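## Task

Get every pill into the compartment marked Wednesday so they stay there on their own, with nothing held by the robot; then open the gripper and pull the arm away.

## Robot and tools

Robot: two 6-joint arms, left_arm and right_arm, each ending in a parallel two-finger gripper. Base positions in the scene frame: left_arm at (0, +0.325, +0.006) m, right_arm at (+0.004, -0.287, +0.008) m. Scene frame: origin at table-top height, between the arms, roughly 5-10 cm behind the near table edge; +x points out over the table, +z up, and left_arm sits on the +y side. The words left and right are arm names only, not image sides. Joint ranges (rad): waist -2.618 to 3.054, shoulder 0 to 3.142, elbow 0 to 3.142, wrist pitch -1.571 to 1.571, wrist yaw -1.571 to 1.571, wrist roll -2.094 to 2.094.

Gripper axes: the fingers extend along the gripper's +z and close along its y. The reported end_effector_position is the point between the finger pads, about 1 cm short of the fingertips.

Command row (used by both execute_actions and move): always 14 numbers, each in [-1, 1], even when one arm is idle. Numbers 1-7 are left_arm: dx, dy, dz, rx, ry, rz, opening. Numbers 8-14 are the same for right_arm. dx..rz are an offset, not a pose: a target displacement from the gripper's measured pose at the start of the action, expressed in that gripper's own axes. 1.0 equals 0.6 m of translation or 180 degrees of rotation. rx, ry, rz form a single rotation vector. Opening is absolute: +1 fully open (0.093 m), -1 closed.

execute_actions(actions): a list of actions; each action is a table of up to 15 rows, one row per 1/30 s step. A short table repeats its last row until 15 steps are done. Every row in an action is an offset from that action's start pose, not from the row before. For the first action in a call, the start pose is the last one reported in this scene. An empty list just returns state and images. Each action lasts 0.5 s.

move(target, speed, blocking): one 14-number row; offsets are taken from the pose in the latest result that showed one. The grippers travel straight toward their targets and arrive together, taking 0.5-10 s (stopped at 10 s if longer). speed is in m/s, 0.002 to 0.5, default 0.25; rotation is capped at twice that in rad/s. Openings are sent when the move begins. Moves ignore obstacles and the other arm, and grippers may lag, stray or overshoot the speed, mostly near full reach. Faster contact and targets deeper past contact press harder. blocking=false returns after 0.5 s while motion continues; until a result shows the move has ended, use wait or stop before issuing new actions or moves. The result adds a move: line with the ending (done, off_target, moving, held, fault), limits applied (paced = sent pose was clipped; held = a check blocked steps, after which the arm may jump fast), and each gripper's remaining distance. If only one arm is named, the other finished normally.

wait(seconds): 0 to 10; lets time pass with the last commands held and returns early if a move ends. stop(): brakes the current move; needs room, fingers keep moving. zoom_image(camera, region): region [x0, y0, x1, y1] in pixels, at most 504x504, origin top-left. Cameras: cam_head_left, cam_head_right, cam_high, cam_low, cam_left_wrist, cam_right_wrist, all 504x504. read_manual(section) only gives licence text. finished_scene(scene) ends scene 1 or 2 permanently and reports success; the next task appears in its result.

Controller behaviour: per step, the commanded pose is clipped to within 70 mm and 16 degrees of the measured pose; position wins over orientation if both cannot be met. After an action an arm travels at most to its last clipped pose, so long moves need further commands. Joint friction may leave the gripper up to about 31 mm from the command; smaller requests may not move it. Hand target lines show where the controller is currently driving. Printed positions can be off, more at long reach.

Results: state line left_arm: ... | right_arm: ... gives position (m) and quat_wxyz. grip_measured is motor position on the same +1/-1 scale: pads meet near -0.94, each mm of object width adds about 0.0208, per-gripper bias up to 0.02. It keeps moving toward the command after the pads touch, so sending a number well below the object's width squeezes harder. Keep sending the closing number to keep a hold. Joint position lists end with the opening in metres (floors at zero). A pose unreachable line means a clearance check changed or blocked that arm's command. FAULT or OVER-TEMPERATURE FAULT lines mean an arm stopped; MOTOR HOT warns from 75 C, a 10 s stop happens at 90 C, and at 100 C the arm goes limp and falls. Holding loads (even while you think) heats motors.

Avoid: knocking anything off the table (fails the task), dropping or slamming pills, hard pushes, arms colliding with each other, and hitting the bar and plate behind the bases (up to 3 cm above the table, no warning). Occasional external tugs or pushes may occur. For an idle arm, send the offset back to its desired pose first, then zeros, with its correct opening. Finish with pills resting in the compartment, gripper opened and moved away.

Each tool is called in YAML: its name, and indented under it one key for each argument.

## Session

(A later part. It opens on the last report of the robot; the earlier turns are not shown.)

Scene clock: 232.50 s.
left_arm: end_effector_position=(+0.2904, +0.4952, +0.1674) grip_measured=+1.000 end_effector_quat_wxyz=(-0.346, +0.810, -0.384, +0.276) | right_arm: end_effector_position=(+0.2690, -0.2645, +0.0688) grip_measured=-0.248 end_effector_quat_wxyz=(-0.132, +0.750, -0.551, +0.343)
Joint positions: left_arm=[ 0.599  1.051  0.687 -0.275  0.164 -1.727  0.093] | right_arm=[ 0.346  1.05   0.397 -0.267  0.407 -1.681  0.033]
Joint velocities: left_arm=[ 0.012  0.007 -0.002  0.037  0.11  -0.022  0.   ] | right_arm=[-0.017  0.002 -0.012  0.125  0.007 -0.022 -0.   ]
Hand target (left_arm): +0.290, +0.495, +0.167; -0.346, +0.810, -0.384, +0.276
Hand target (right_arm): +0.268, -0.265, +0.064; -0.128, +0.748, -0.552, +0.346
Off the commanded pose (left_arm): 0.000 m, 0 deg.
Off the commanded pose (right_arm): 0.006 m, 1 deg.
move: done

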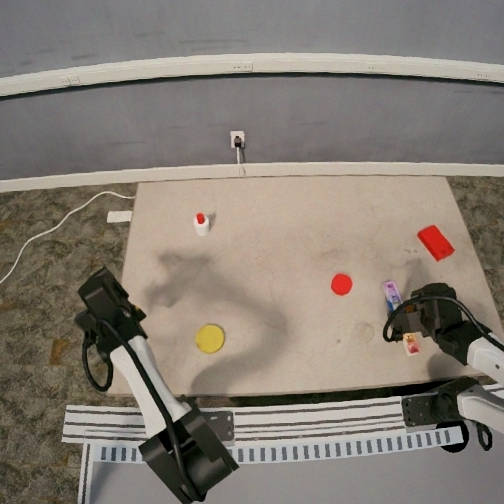

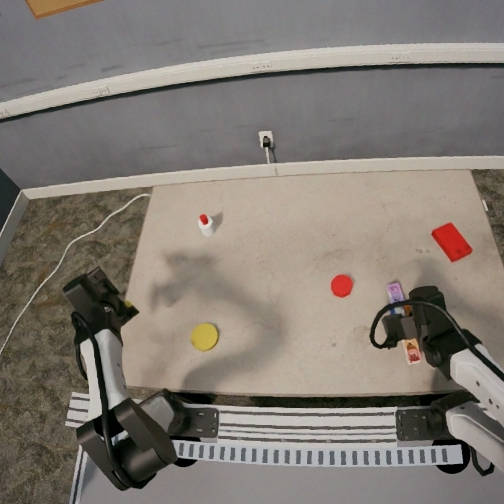

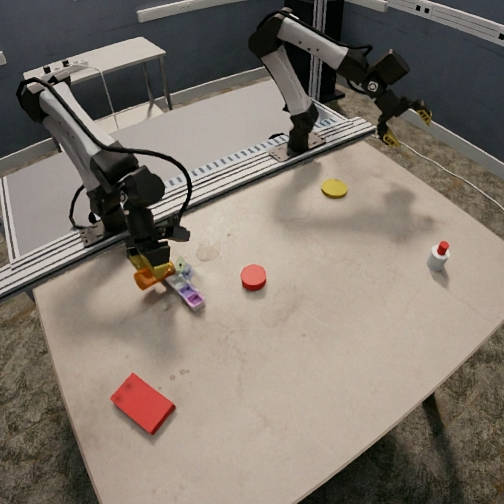

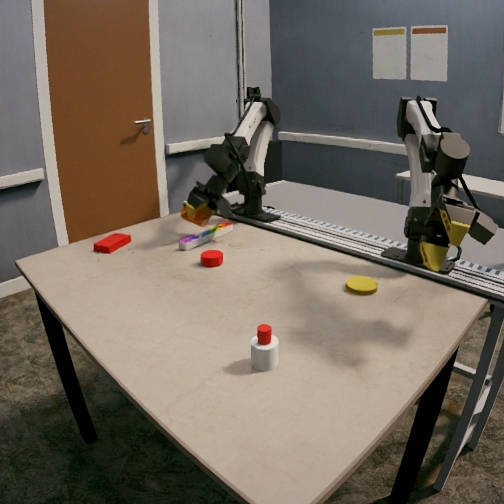

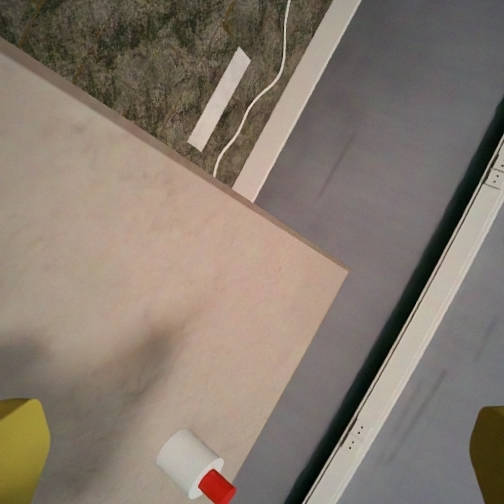

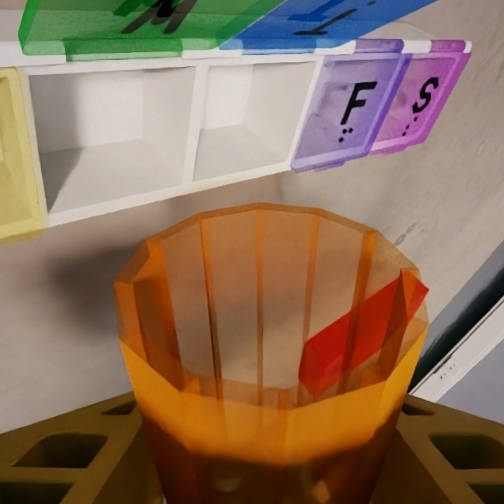

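move:
  target: [0,0,0,0,0,0,1,-0.012,0.0025,0.0015,0.005,0.0445,-0.033,-0.3]
  speed: 0.04

Scene clock: 255.63 s.
left_arm: end_effector_position=(+0.2904, +0.4952, +0.1674) grip_measured=+1.000 end_effector_quat_wxyz=(-0.346, +0.810, -0.384, +0.276) | right_arm: end_effector_position=(+0.2685, -0.2581, +0.0692) grip_measured=-0.248 end_effector_quat_wxyz=(-0.083, +0.753, -0.515, +0.402)
Joint positions: left_arm=[ 0.599  1.051  0.687 -0.275  0.164 -1.727  0.093] | right_arm=[ 0.495  1.116  0.386 -0.226  0.623 -1.664  0.033]
Joint velocities: left_arm=[-0.017  0.002 -0.007 -0.066 -0.051 -0.037  0.   ] | right_arm=[ 0.017  0.012 -0.017 -0.007 -0.051 -0.007 -0.001]
Hand target (left_arm): +0.290, +0.495, +0.167; -0.346, +0.810, -0.384, +0.276
Hand target (right_arm): +0.267, -0.259, +0.065; -0.080, +0.750, -0.516, +0.405
Off the commanded pose (left_arm): 0.000 m, 0 deg.
Off the commanded pose (right_arm): 0.005 m, 1 deg.
move: done

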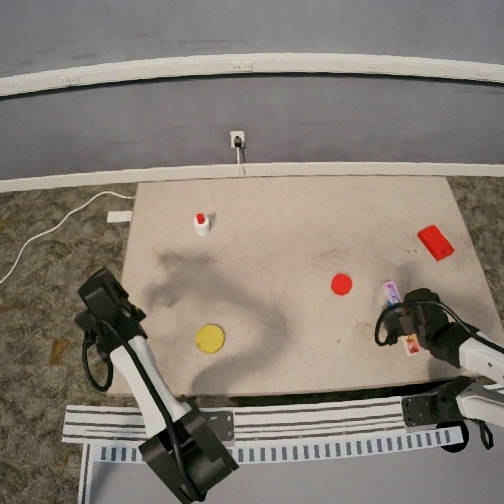

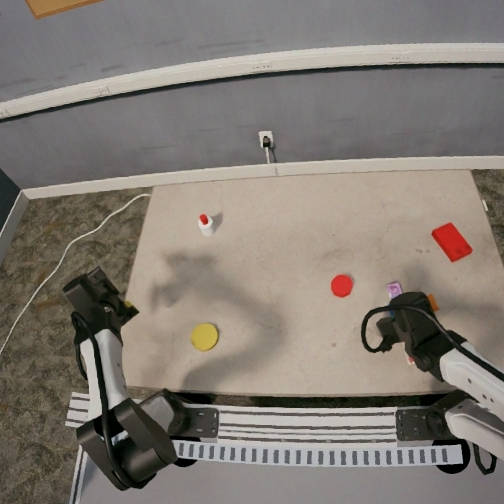

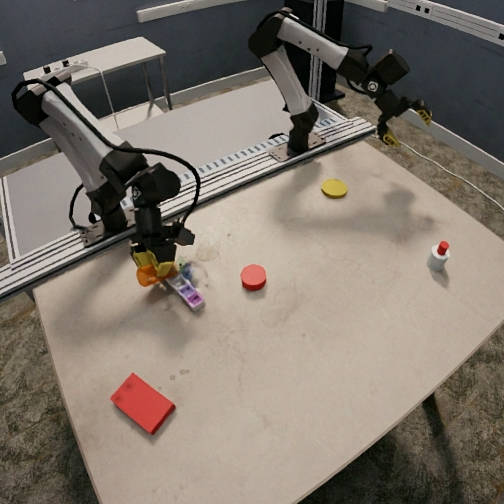

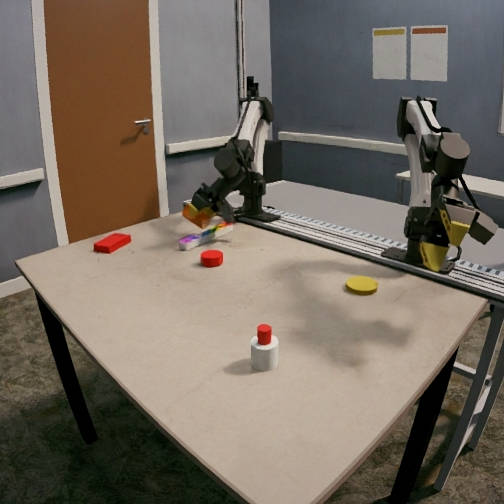

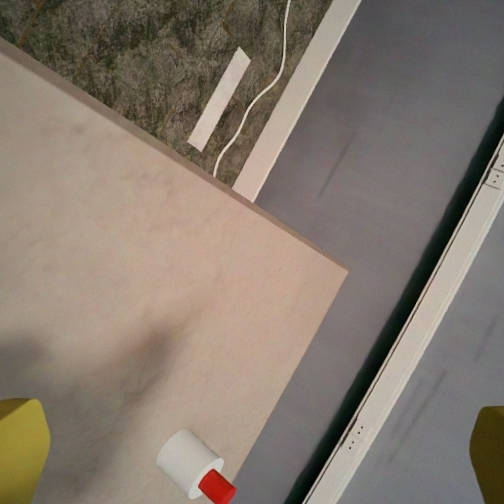

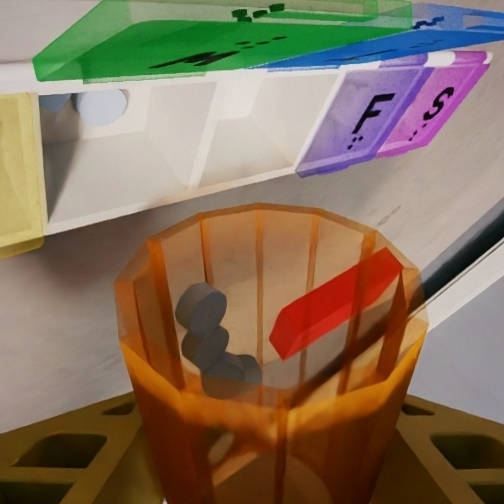

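move:
  target: [0,0,0,0,0,0,1,-0.001,-0.004,-0.005,0.002,0.02,-0.015,-0.3]
  speed: 0.03

Scene clock: 260.67 s.
left_arm: end_effector_position=(+0.2904, +0.4952, +0.1674) grip_measured=+1.000 end_effector_quat_wxyz=(-0.346, +0.810, -0.384, +0.276) | right_arm: end_effector_position=(+0.2672, -0.2559, +0.0719) grip_measured=-0.248 end_effector_quat_wxyz=(-0.064, +0.754, -0.498, +0.424)
Joint positions: left_arm=[ 0.599  1.051  0.687 -0.275  0.164 -1.727  0.093] | right_arm=[ 0.549  1.135  0.386 -0.226  0.704 -1.663  0.033]
Joint velocities: left_arm=[ 0.007 -0.017  0.032  0.037 -0.007  0.007  0.   ] | right_arm=[-0.012 -0.002  0.002 -0.007  0.066  0.022 -0.   ]
Hand target (left_arm): +0.290, +0.495, +0.167; -0.346, +0.810, -0.384, +0.276
Hand target (right_arm): +0.268, -0.256, +0.072; -0.060, +0.751, -0.498, +0.429
Off the commanded pose (left_arm): 0.000 m, 0 deg.
Off the commanded pose (right_arm): 0.001 m, 1 deg.
move: done

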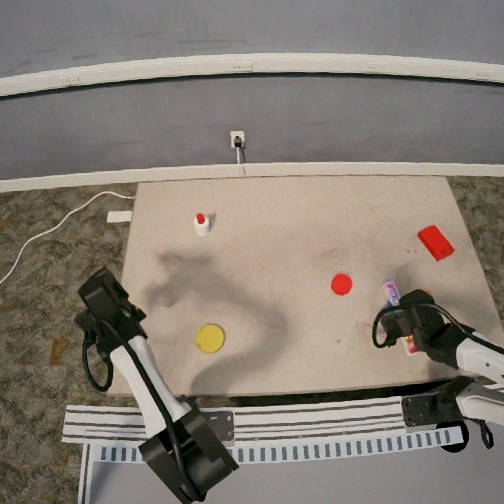

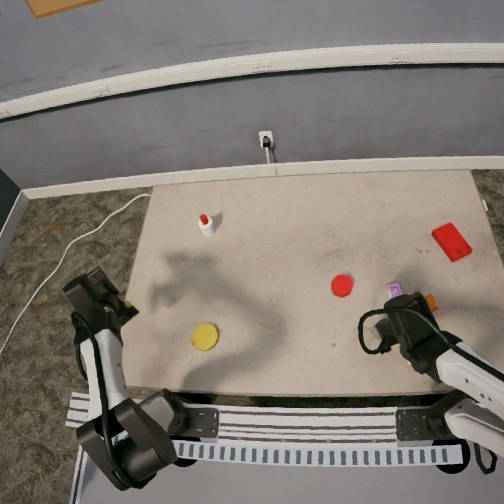

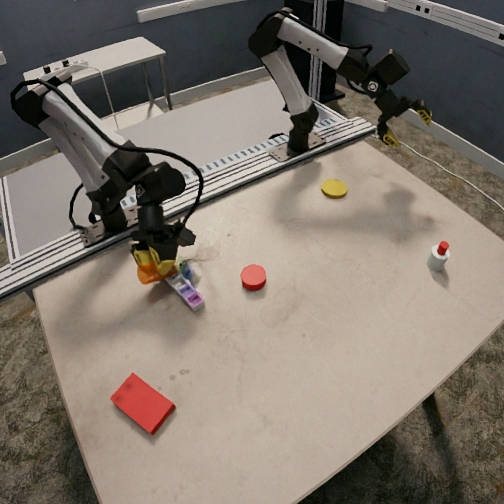

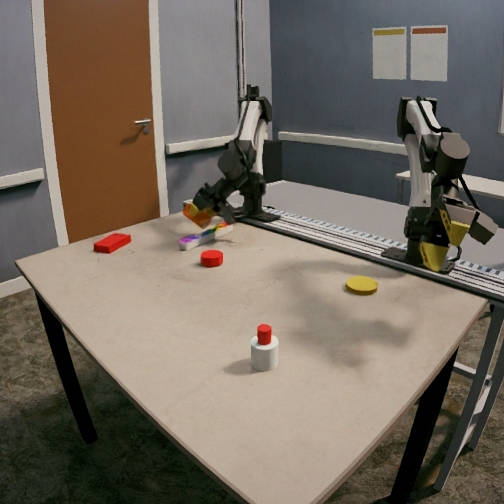

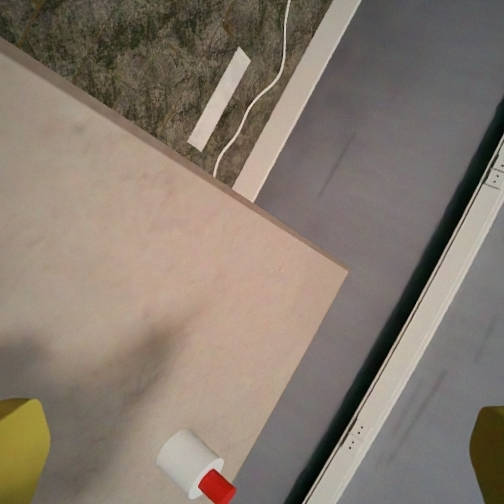

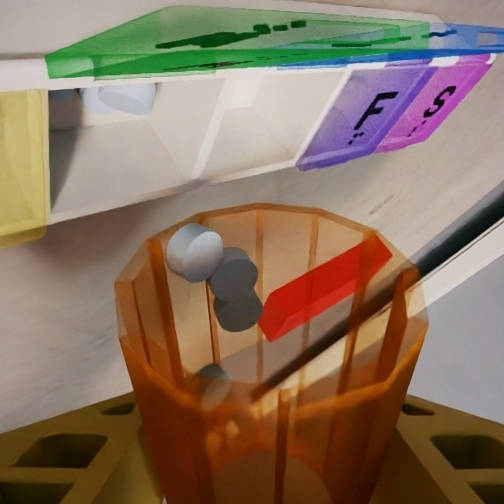

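wait:
  seconds: 2

Scene clock: 264.50 s.
left_arm: end_effector_position=(+0.2904, +0.4952, +0.1674) grip_measured=+1.000 end_effector_quat_wxyz=(-0.346, +0.810, -0.384, +0.276) | right_arm: end_effector_position=(+0.2672, -0.2563, +0.0721) grip_measured=-0.248 end_effector_quat_wxyz=(-0.063, +0.753, -0.498, +0.425)
Joint positions: left_arm=[ 0.599  1.051  0.687 -0.275  0.164 -1.727  0.093] | right_arm=[ 0.549  1.135  0.386 -0.226  0.706 -1.663  0.033]
Joint velocities: left_arm=[-0.002 -0.017 -0.017 -0.095 -0.051 -0.066  0.   ] | right_arm=[-0.007 -0.012 -0.002 -0.066 -0.007 -0.037  0.001]
Hand target (left_arm): +0.290, +0.495, +0.167; -0.346, +0.810, -0.384, +0.276
Hand target (right_arm): +0.268, -0.256, +0.072; -0.060, +0.751, -0.498, +0.429
Off the commanded pose (left_arm): 0.000 m, 0 deg.
Off the commanded pose (right_arm): 0.001 m, 1 deg.
wait: 2.00 s; at rest from the start

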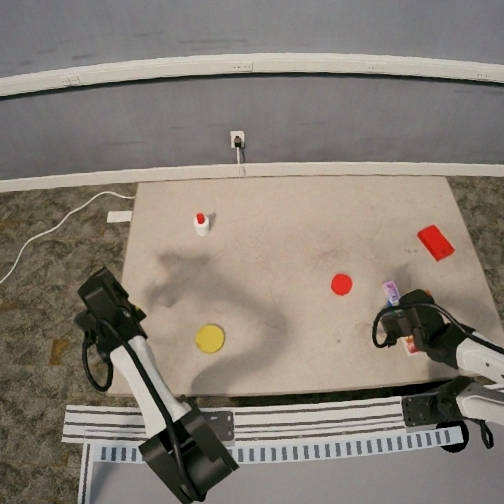

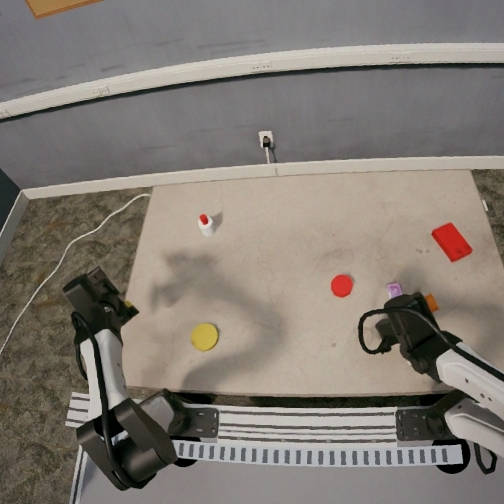

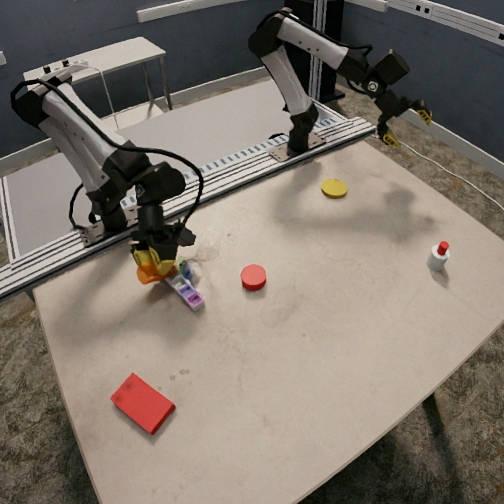

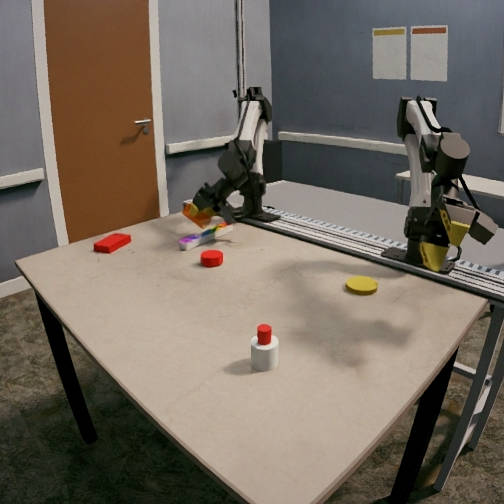

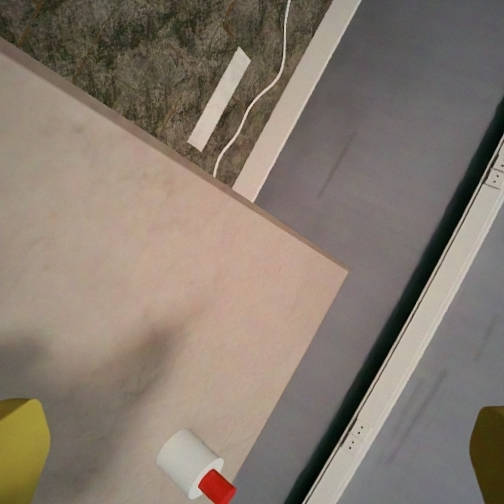

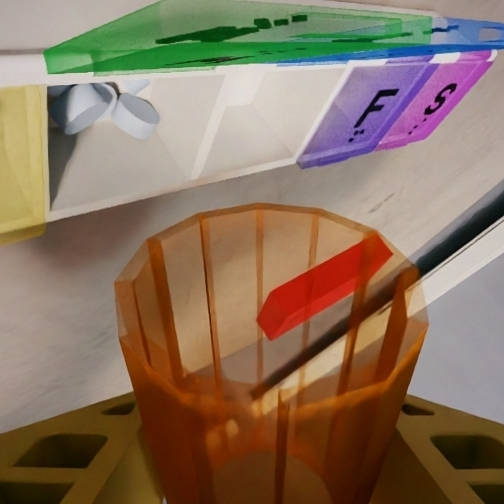

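move:
  target: [0,0,0,0,0,0,1,0.112,-0.04,-0.062,-0.024,-0.214,0.157,-0.3]
  speed: 0.2

zoom_image:
  camera: "cam_high"
  region: [100,210,230,330]

zoom_image:
  camera: "cam_head_left"
  region: [350,270,450,370]

Scene clock: 283.23 s.
left_arm: end_effector_position=(+0.2904, +0.4952, +0.1674) grip_measured=+1.000 end_effector_quat_wxyz=(-0.346, +0.810, -0.384, +0.276) | right_arm: end_effector_position=(+0.2632, -0.2868, +0.1405) grip_measured=-0.248 end_effector_quat_wxyz=(-0.295, +0.707, -0.633, +0.110)
Joint positions: left_arm=[ 0.599  1.051  0.687 -0.275  0.164 -1.727  0.093] | right_arm=[-0.241  1.055  0.772 -0.786 -0.399 -1.83   0.033]
Joint velocities: left_arm=[ 0.017 -0.002  0.012  0.007 -0.051 -0.066  0.   ] | right_arm=[-0.007 -0.007  0.007 -0.081 -0.051  0.022 -0.   ]
Hand target (left_arm): +0.290, +0.495, +0.167; -0.346, +0.810, -0.384, +0.276
Hand target (right_arm): +0.267, -0.287, +0.146; -0.301, +0.708, -0.629, +0.109
Off the commanded pose (left_arm): 0.000 m, 0 deg.
Off the commanded pose (right_arm): 0.008 m, 0 deg.
move: done

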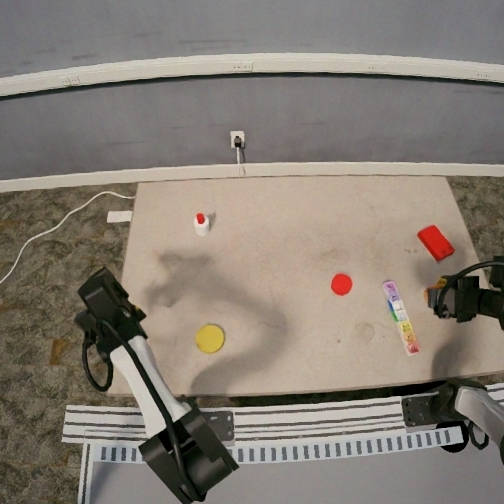

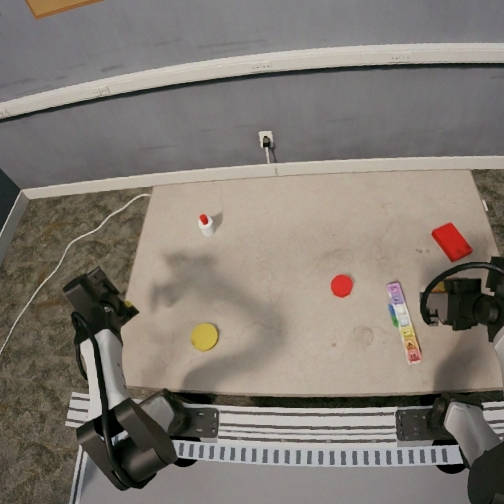

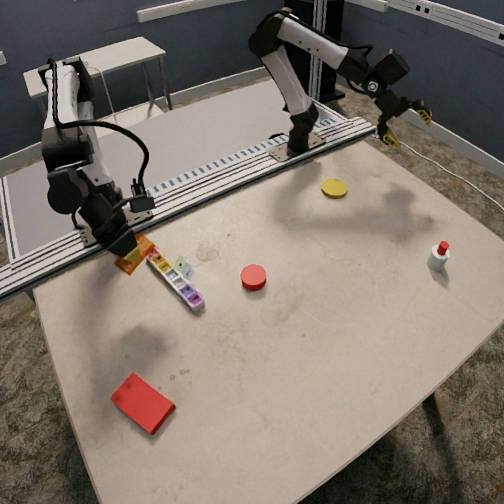

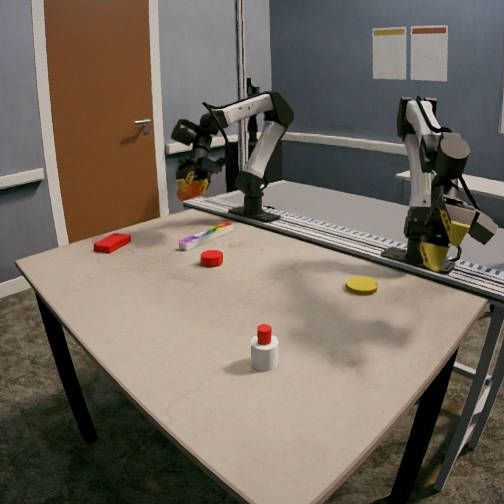

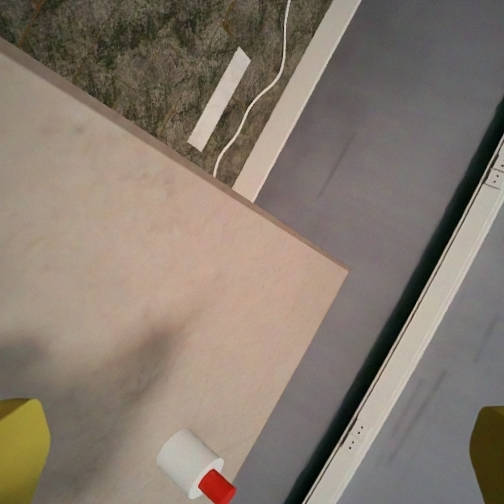

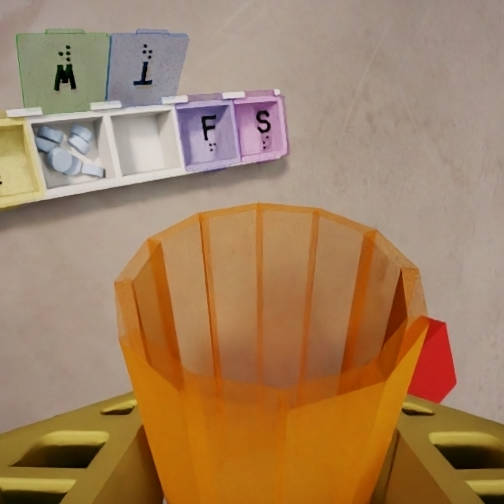

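Region (100, 210, 230, 330) of cam_high's 504x504 image, scaled by 3.877, with more detail than that image has; it fills the top 465 rows of this view, and the rest is white.

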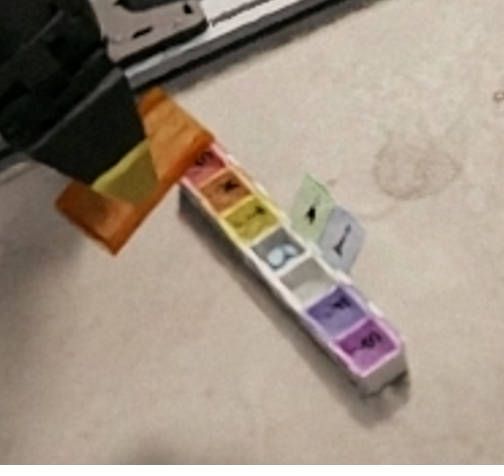

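Region (350, 270, 450, 370) of cam_head_left's 504x504 image, scaled by 5.040, with more detail than that image has.

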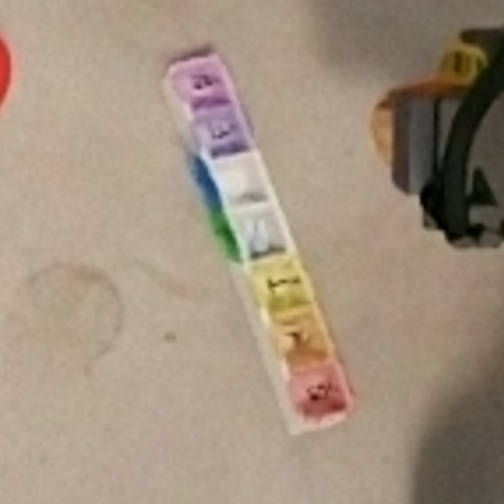

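move:
  target: [0,0,0,0,0,0,1,-0.745,0.127,0.135,-0.057,-0.308,0.231,-0.3]
  speed: 0.3

Scene clock: 291.83 s.
left_arm: end_effector_position=(+0.2904, +0.4952, +0.1674) grip_measured=+1.000 end_effector_quat_wxyz=(-0.346, +0.810, -0.384, +0.276) | right_arm: end_effector_position=(+0.1678, +0.1556, +0.1167) grip_measured=-0.247 end_effector_quat_wxyz=(+0.496, -0.453, +0.643, +0.367)
Joint positions: left_arm=[ 0.599  1.051  0.687 -0.275  0.164 -1.727  0.093] | right_arm=[ 1.205  1.842  0.657  0.931 -0.052  0.01   0.033]
Joint velocities: left_arm=[-0.007 -0.002  0.002  0.007 -0.007  0.022  0.   ] | right_arm=[ 0.007  0.002  0.002 -0.095  0.022 -0.066  0.   ]
Hand target (left_arm): +0.290, +0.495, +0.167; -0.346, +0.810, -0.384, +0.276
Hand target (right_arm): +0.169, +0.163, +0.128; +0.510, -0.442, +0.635, +0.376
Off the commanded pose (left_arm): 0.000 m, 0 deg.
Off the commanded pose (right_arm): 0.016 m, 3 deg.
move: off_target (right_arm)

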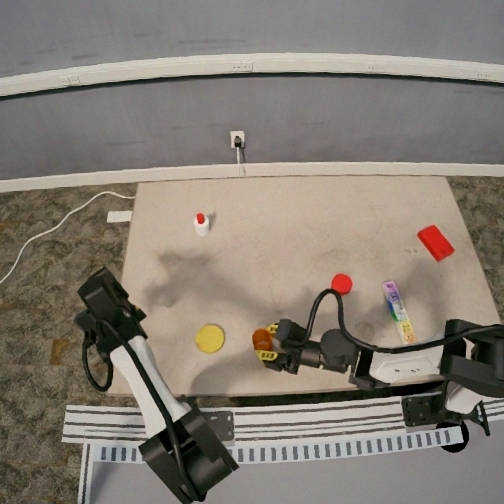

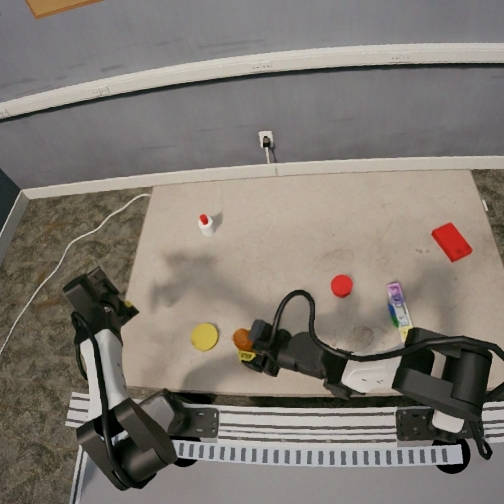

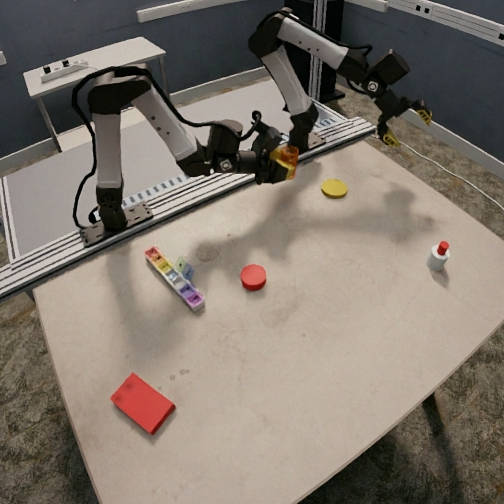

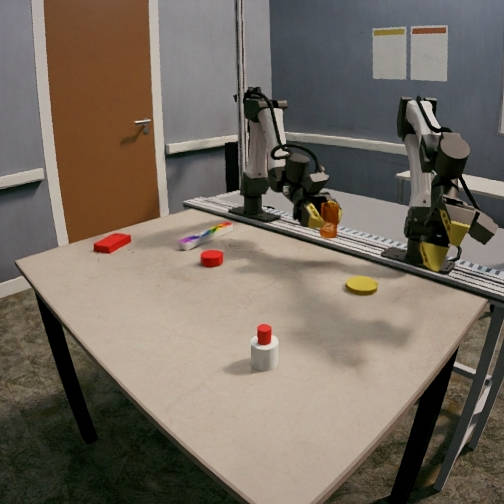

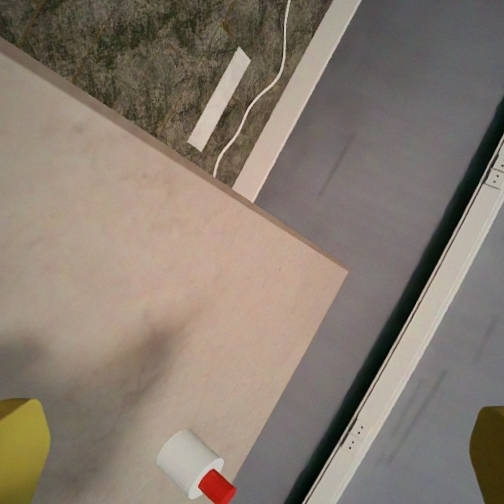

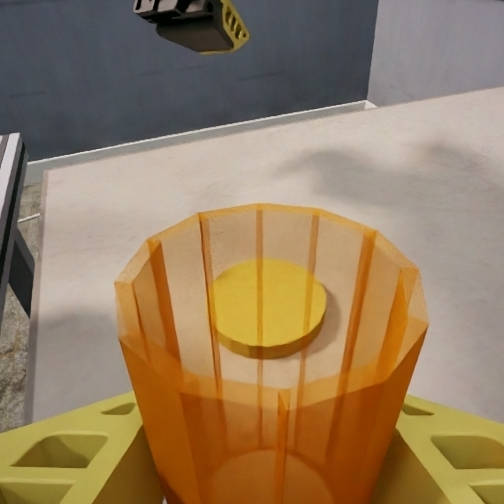

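move:
  target: [0,0,0,0,0,0,1,0.111,0,0.045,0,-0.04,0,-0.3]
  speed: 0.08

Scene clock: 298.20 s.
left_arm: end_effector_position=(+0.2904, +0.4952, +0.1674) grip_measured=+1.000 end_effector_quat_wxyz=(-0.346, +0.810, -0.384, +0.276) | right_arm: end_effector_position=(+0.1688, +0.1612, +0.0385) grip_measured=-0.247 end_effector_quat_wxyz=(+0.525, -0.438, +0.619, +0.386)
Joint positions: left_arm=[ 0.599  1.051  0.687 -0.275  0.164 -1.727  0.093] | right_arm=[ 1.208  2.29   0.657  1.467 -0.05   0.01   0.033]
Joint velocities: left_arm=[ 0.012  0.007 -0.037 -0.066  0.051 -0.051  0.   ] | right_arm=[ 0.007 -0.012 -0.002  0.007 -0.051  0.022  0.   ]
Hand target (left_arm): +0.290, +0.495, +0.167; -0.346, +0.810, -0.384, +0.276
Hand target (right_arm): +0.169, +0.166, +0.046; +0.536, -0.429, +0.611, +0.394
Off the commanded pose (left_arm): 0.000 m, 0 deg.
Off the commanded pose (right_arm): 0.009 m, 2 deg.
move: done

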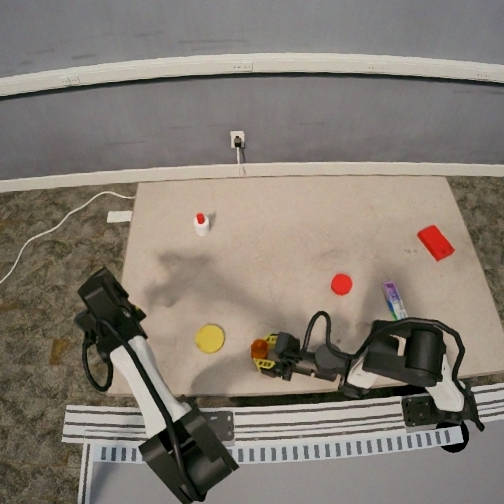

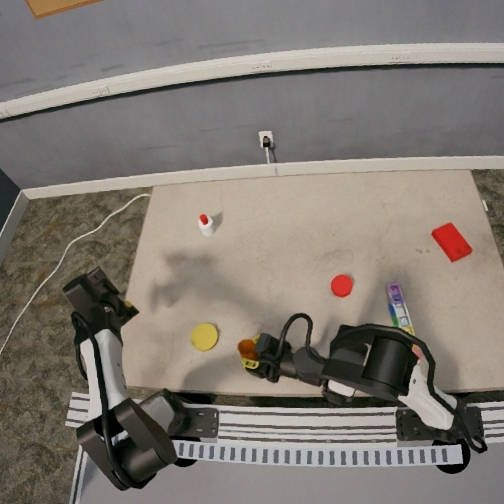

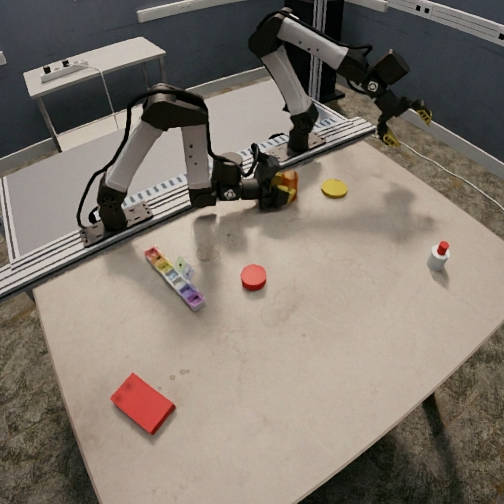

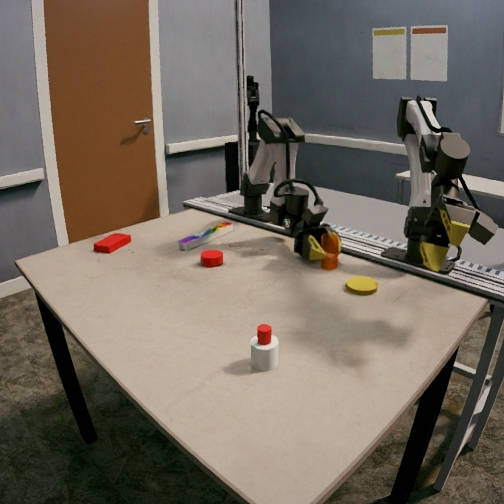

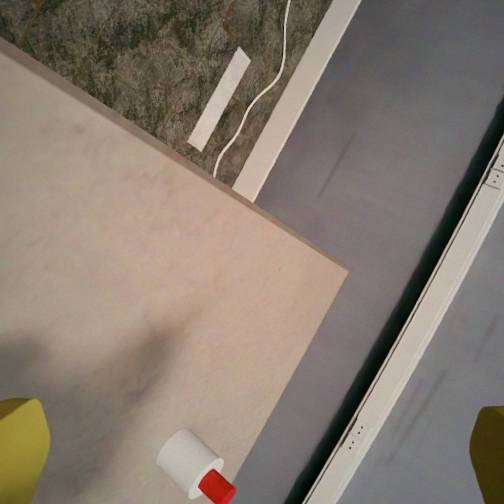

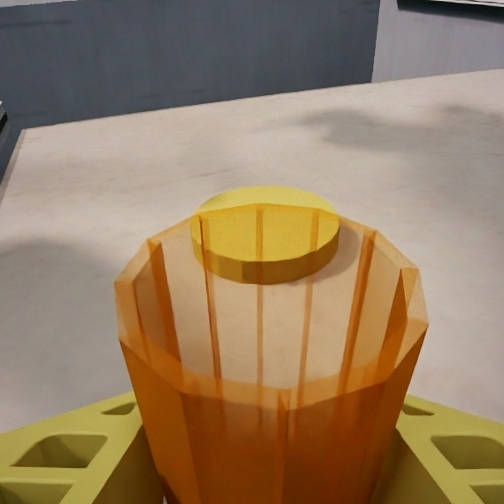

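execute_actions:
  actions:
    - [[0,0,0,0,0,0,1,0,0,0,0,0,0,0.9]]

move:
  target: [0,0,0,0,0,0,1,-0.17,0,-0.18,0,0,0,0.9]
  speed: 0.2

zoom_image:
  camera: "cam_high"
  region: [120,220,240,330]

Scene clock: 309.57 s.
left_arm: end_effector_position=(+0.2904, +0.4952, +0.1674) grip_measured=+1.000 end_effector_quat_wxyz=(-0.346, +0.810, -0.384, +0.276) | right_arm: end_effector_position=(+0.1689, +0.1614, +0.0395) grip_measured=+0.898 end_effector_quat_wxyz=(+0.526, -0.438, +0.618, +0.387)
Joint positions: left_arm=[ 0.599  1.051  0.687 -0.275  0.164 -1.727  0.093] | right_arm=[ 1.208  2.29   0.657  1.472 -0.05   0.01   0.088]
Joint velocities: left_arm=[-0.007  0.002 -0.007 -0.007 -0.095 -0.022  0.   ] | right_arm=[-0.007 -0.002 -0.002 -0.037  0.051 -0.007 -0.001]
Hand target (left_arm): +0.290, +0.495, +0.167; -0.346, +0.810, -0.384, +0.276
Hand target (right_arm): +0.169, +0.161, +0.038; +0.525, -0.438, +0.619, +0.386
Off the commanded pose (left_arm): 0.000 m, 0 deg.
Off the commanded pose (right_arm): 0.001 m, 0 deg.

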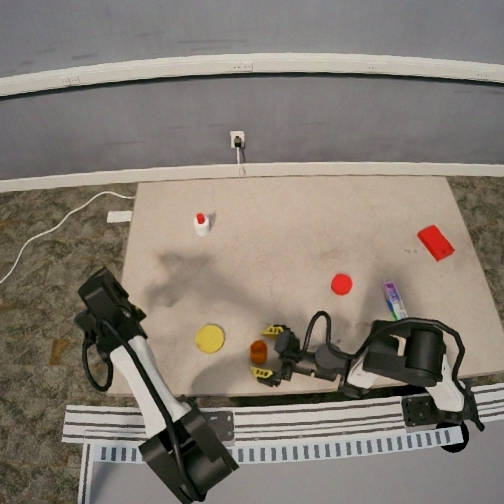

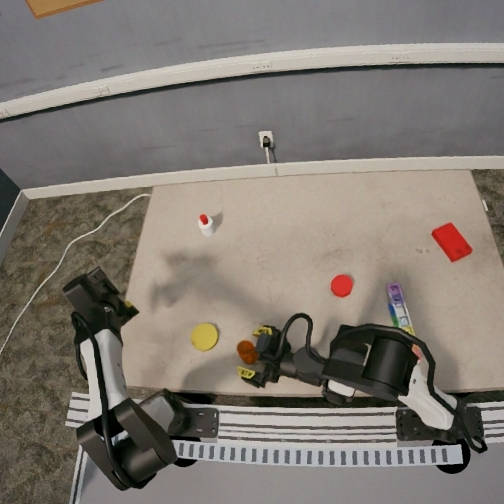

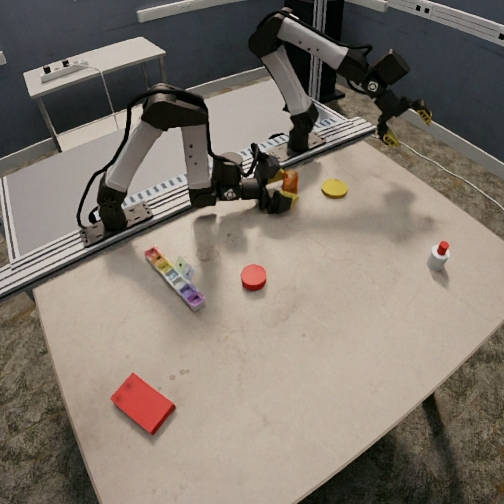

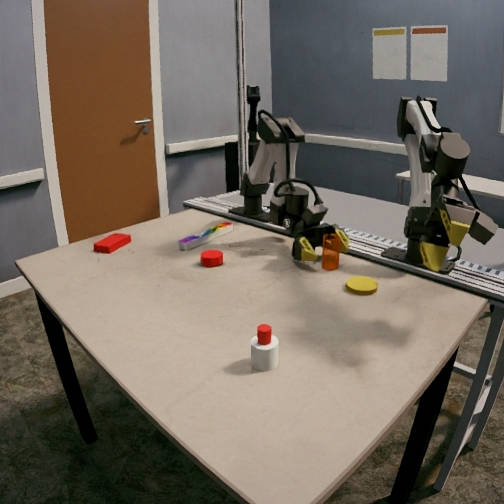

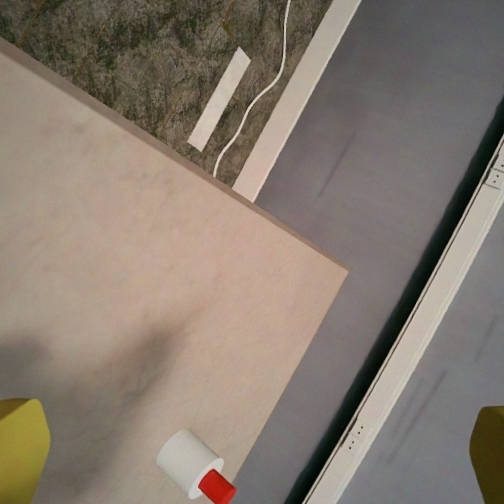

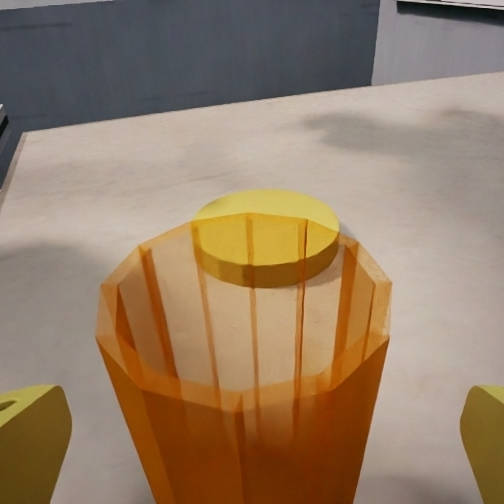

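Scene clock: 311.13 s.
left_arm: end_effector_position=(+0.2904, +0.4952, +0.1674) grip_measured=+1.000 end_effector_quat_wxyz=(-0.346, +0.810, -0.384, +0.276) | right_arm: end_effector_position=(+0.1426, +0.0756, +0.1571) grip_measured=+0.898 end_effector_quat_wxyz=(+0.529, -0.434, +0.618, +0.388)
Joint positions: left_arm=[ 0.599  1.051  0.687 -0.275  0.164 -1.727  0.093] | right_arm=[ 1.182  1.457  0.336  0.966 -0.071  0.01   0.088]
Joint velocities: left_arm=[-0.017  0.022  0.007 -0.051 -0.022  0.051  0.   ] | right_arm=[ 0.012 -0.002  0.002 -0.022 -0.066 -0.037 -0.001]
Hand target (left_arm): +0.290, +0.495, +0.167; -0.346, +0.810, -0.384, +0.276
Hand target (right_arm): +0.143, +0.073, +0.156; +0.527, -0.437, +0.618, +0.387
Off the commanded pose (left_arm): 0.000 m, 0 deg.
Off the commanded pose (right_arm): 0.002 m, 0 deg.
move: done

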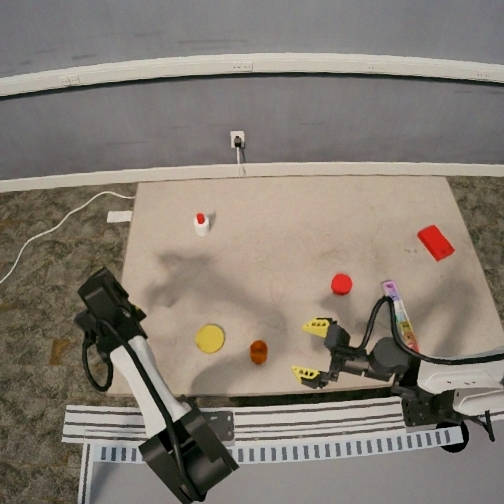

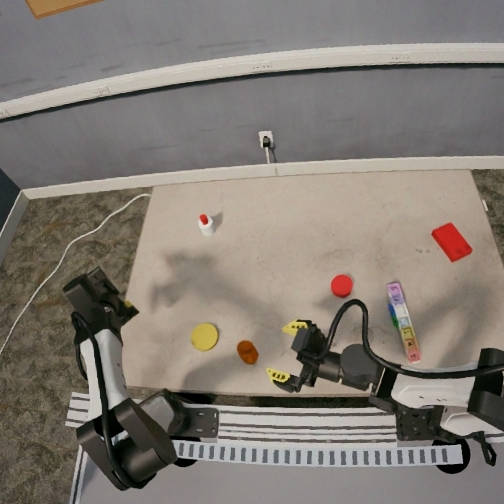

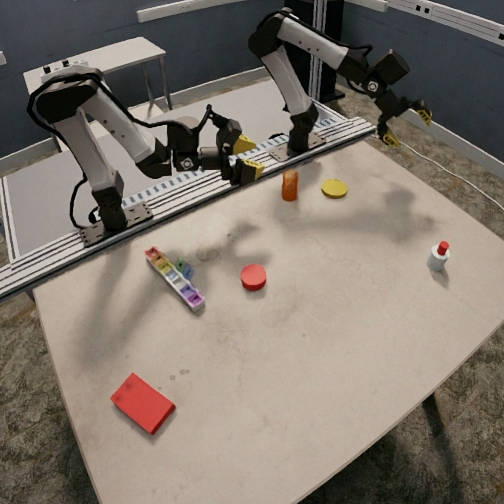

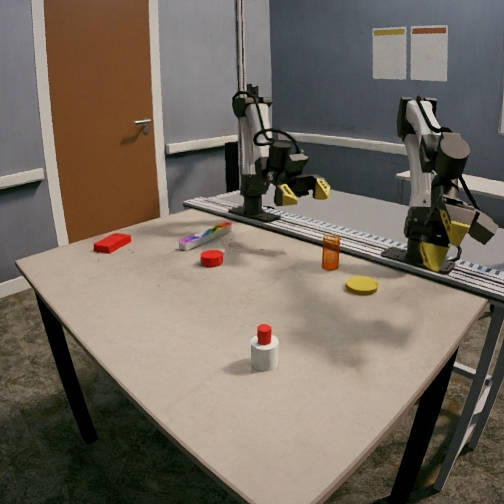

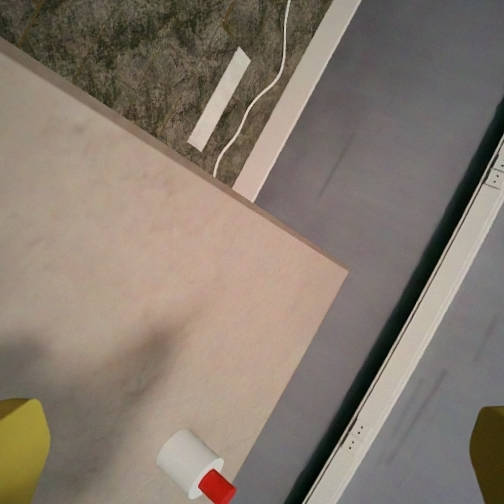

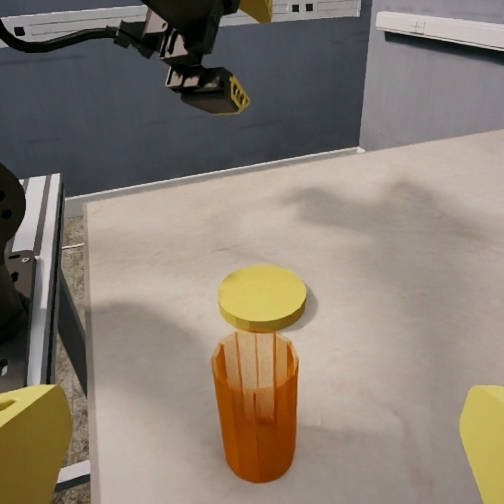

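Region (120, 220, 240, 330) of cam_high's 504x504 image, scaled by 4.200, with more detail than that image has; it fills the top 462 rows of this view, and the rest is white.

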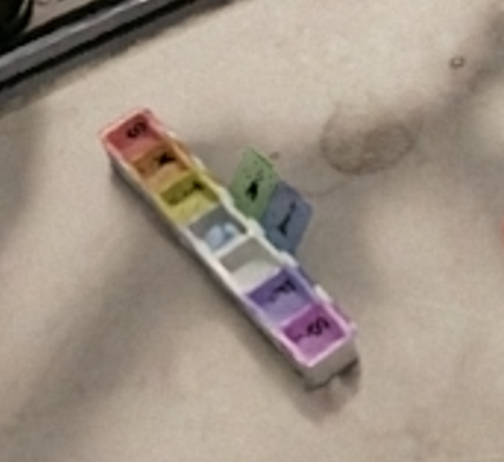

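finished_scene:
  scene: 2

The scene is finished: the task was done.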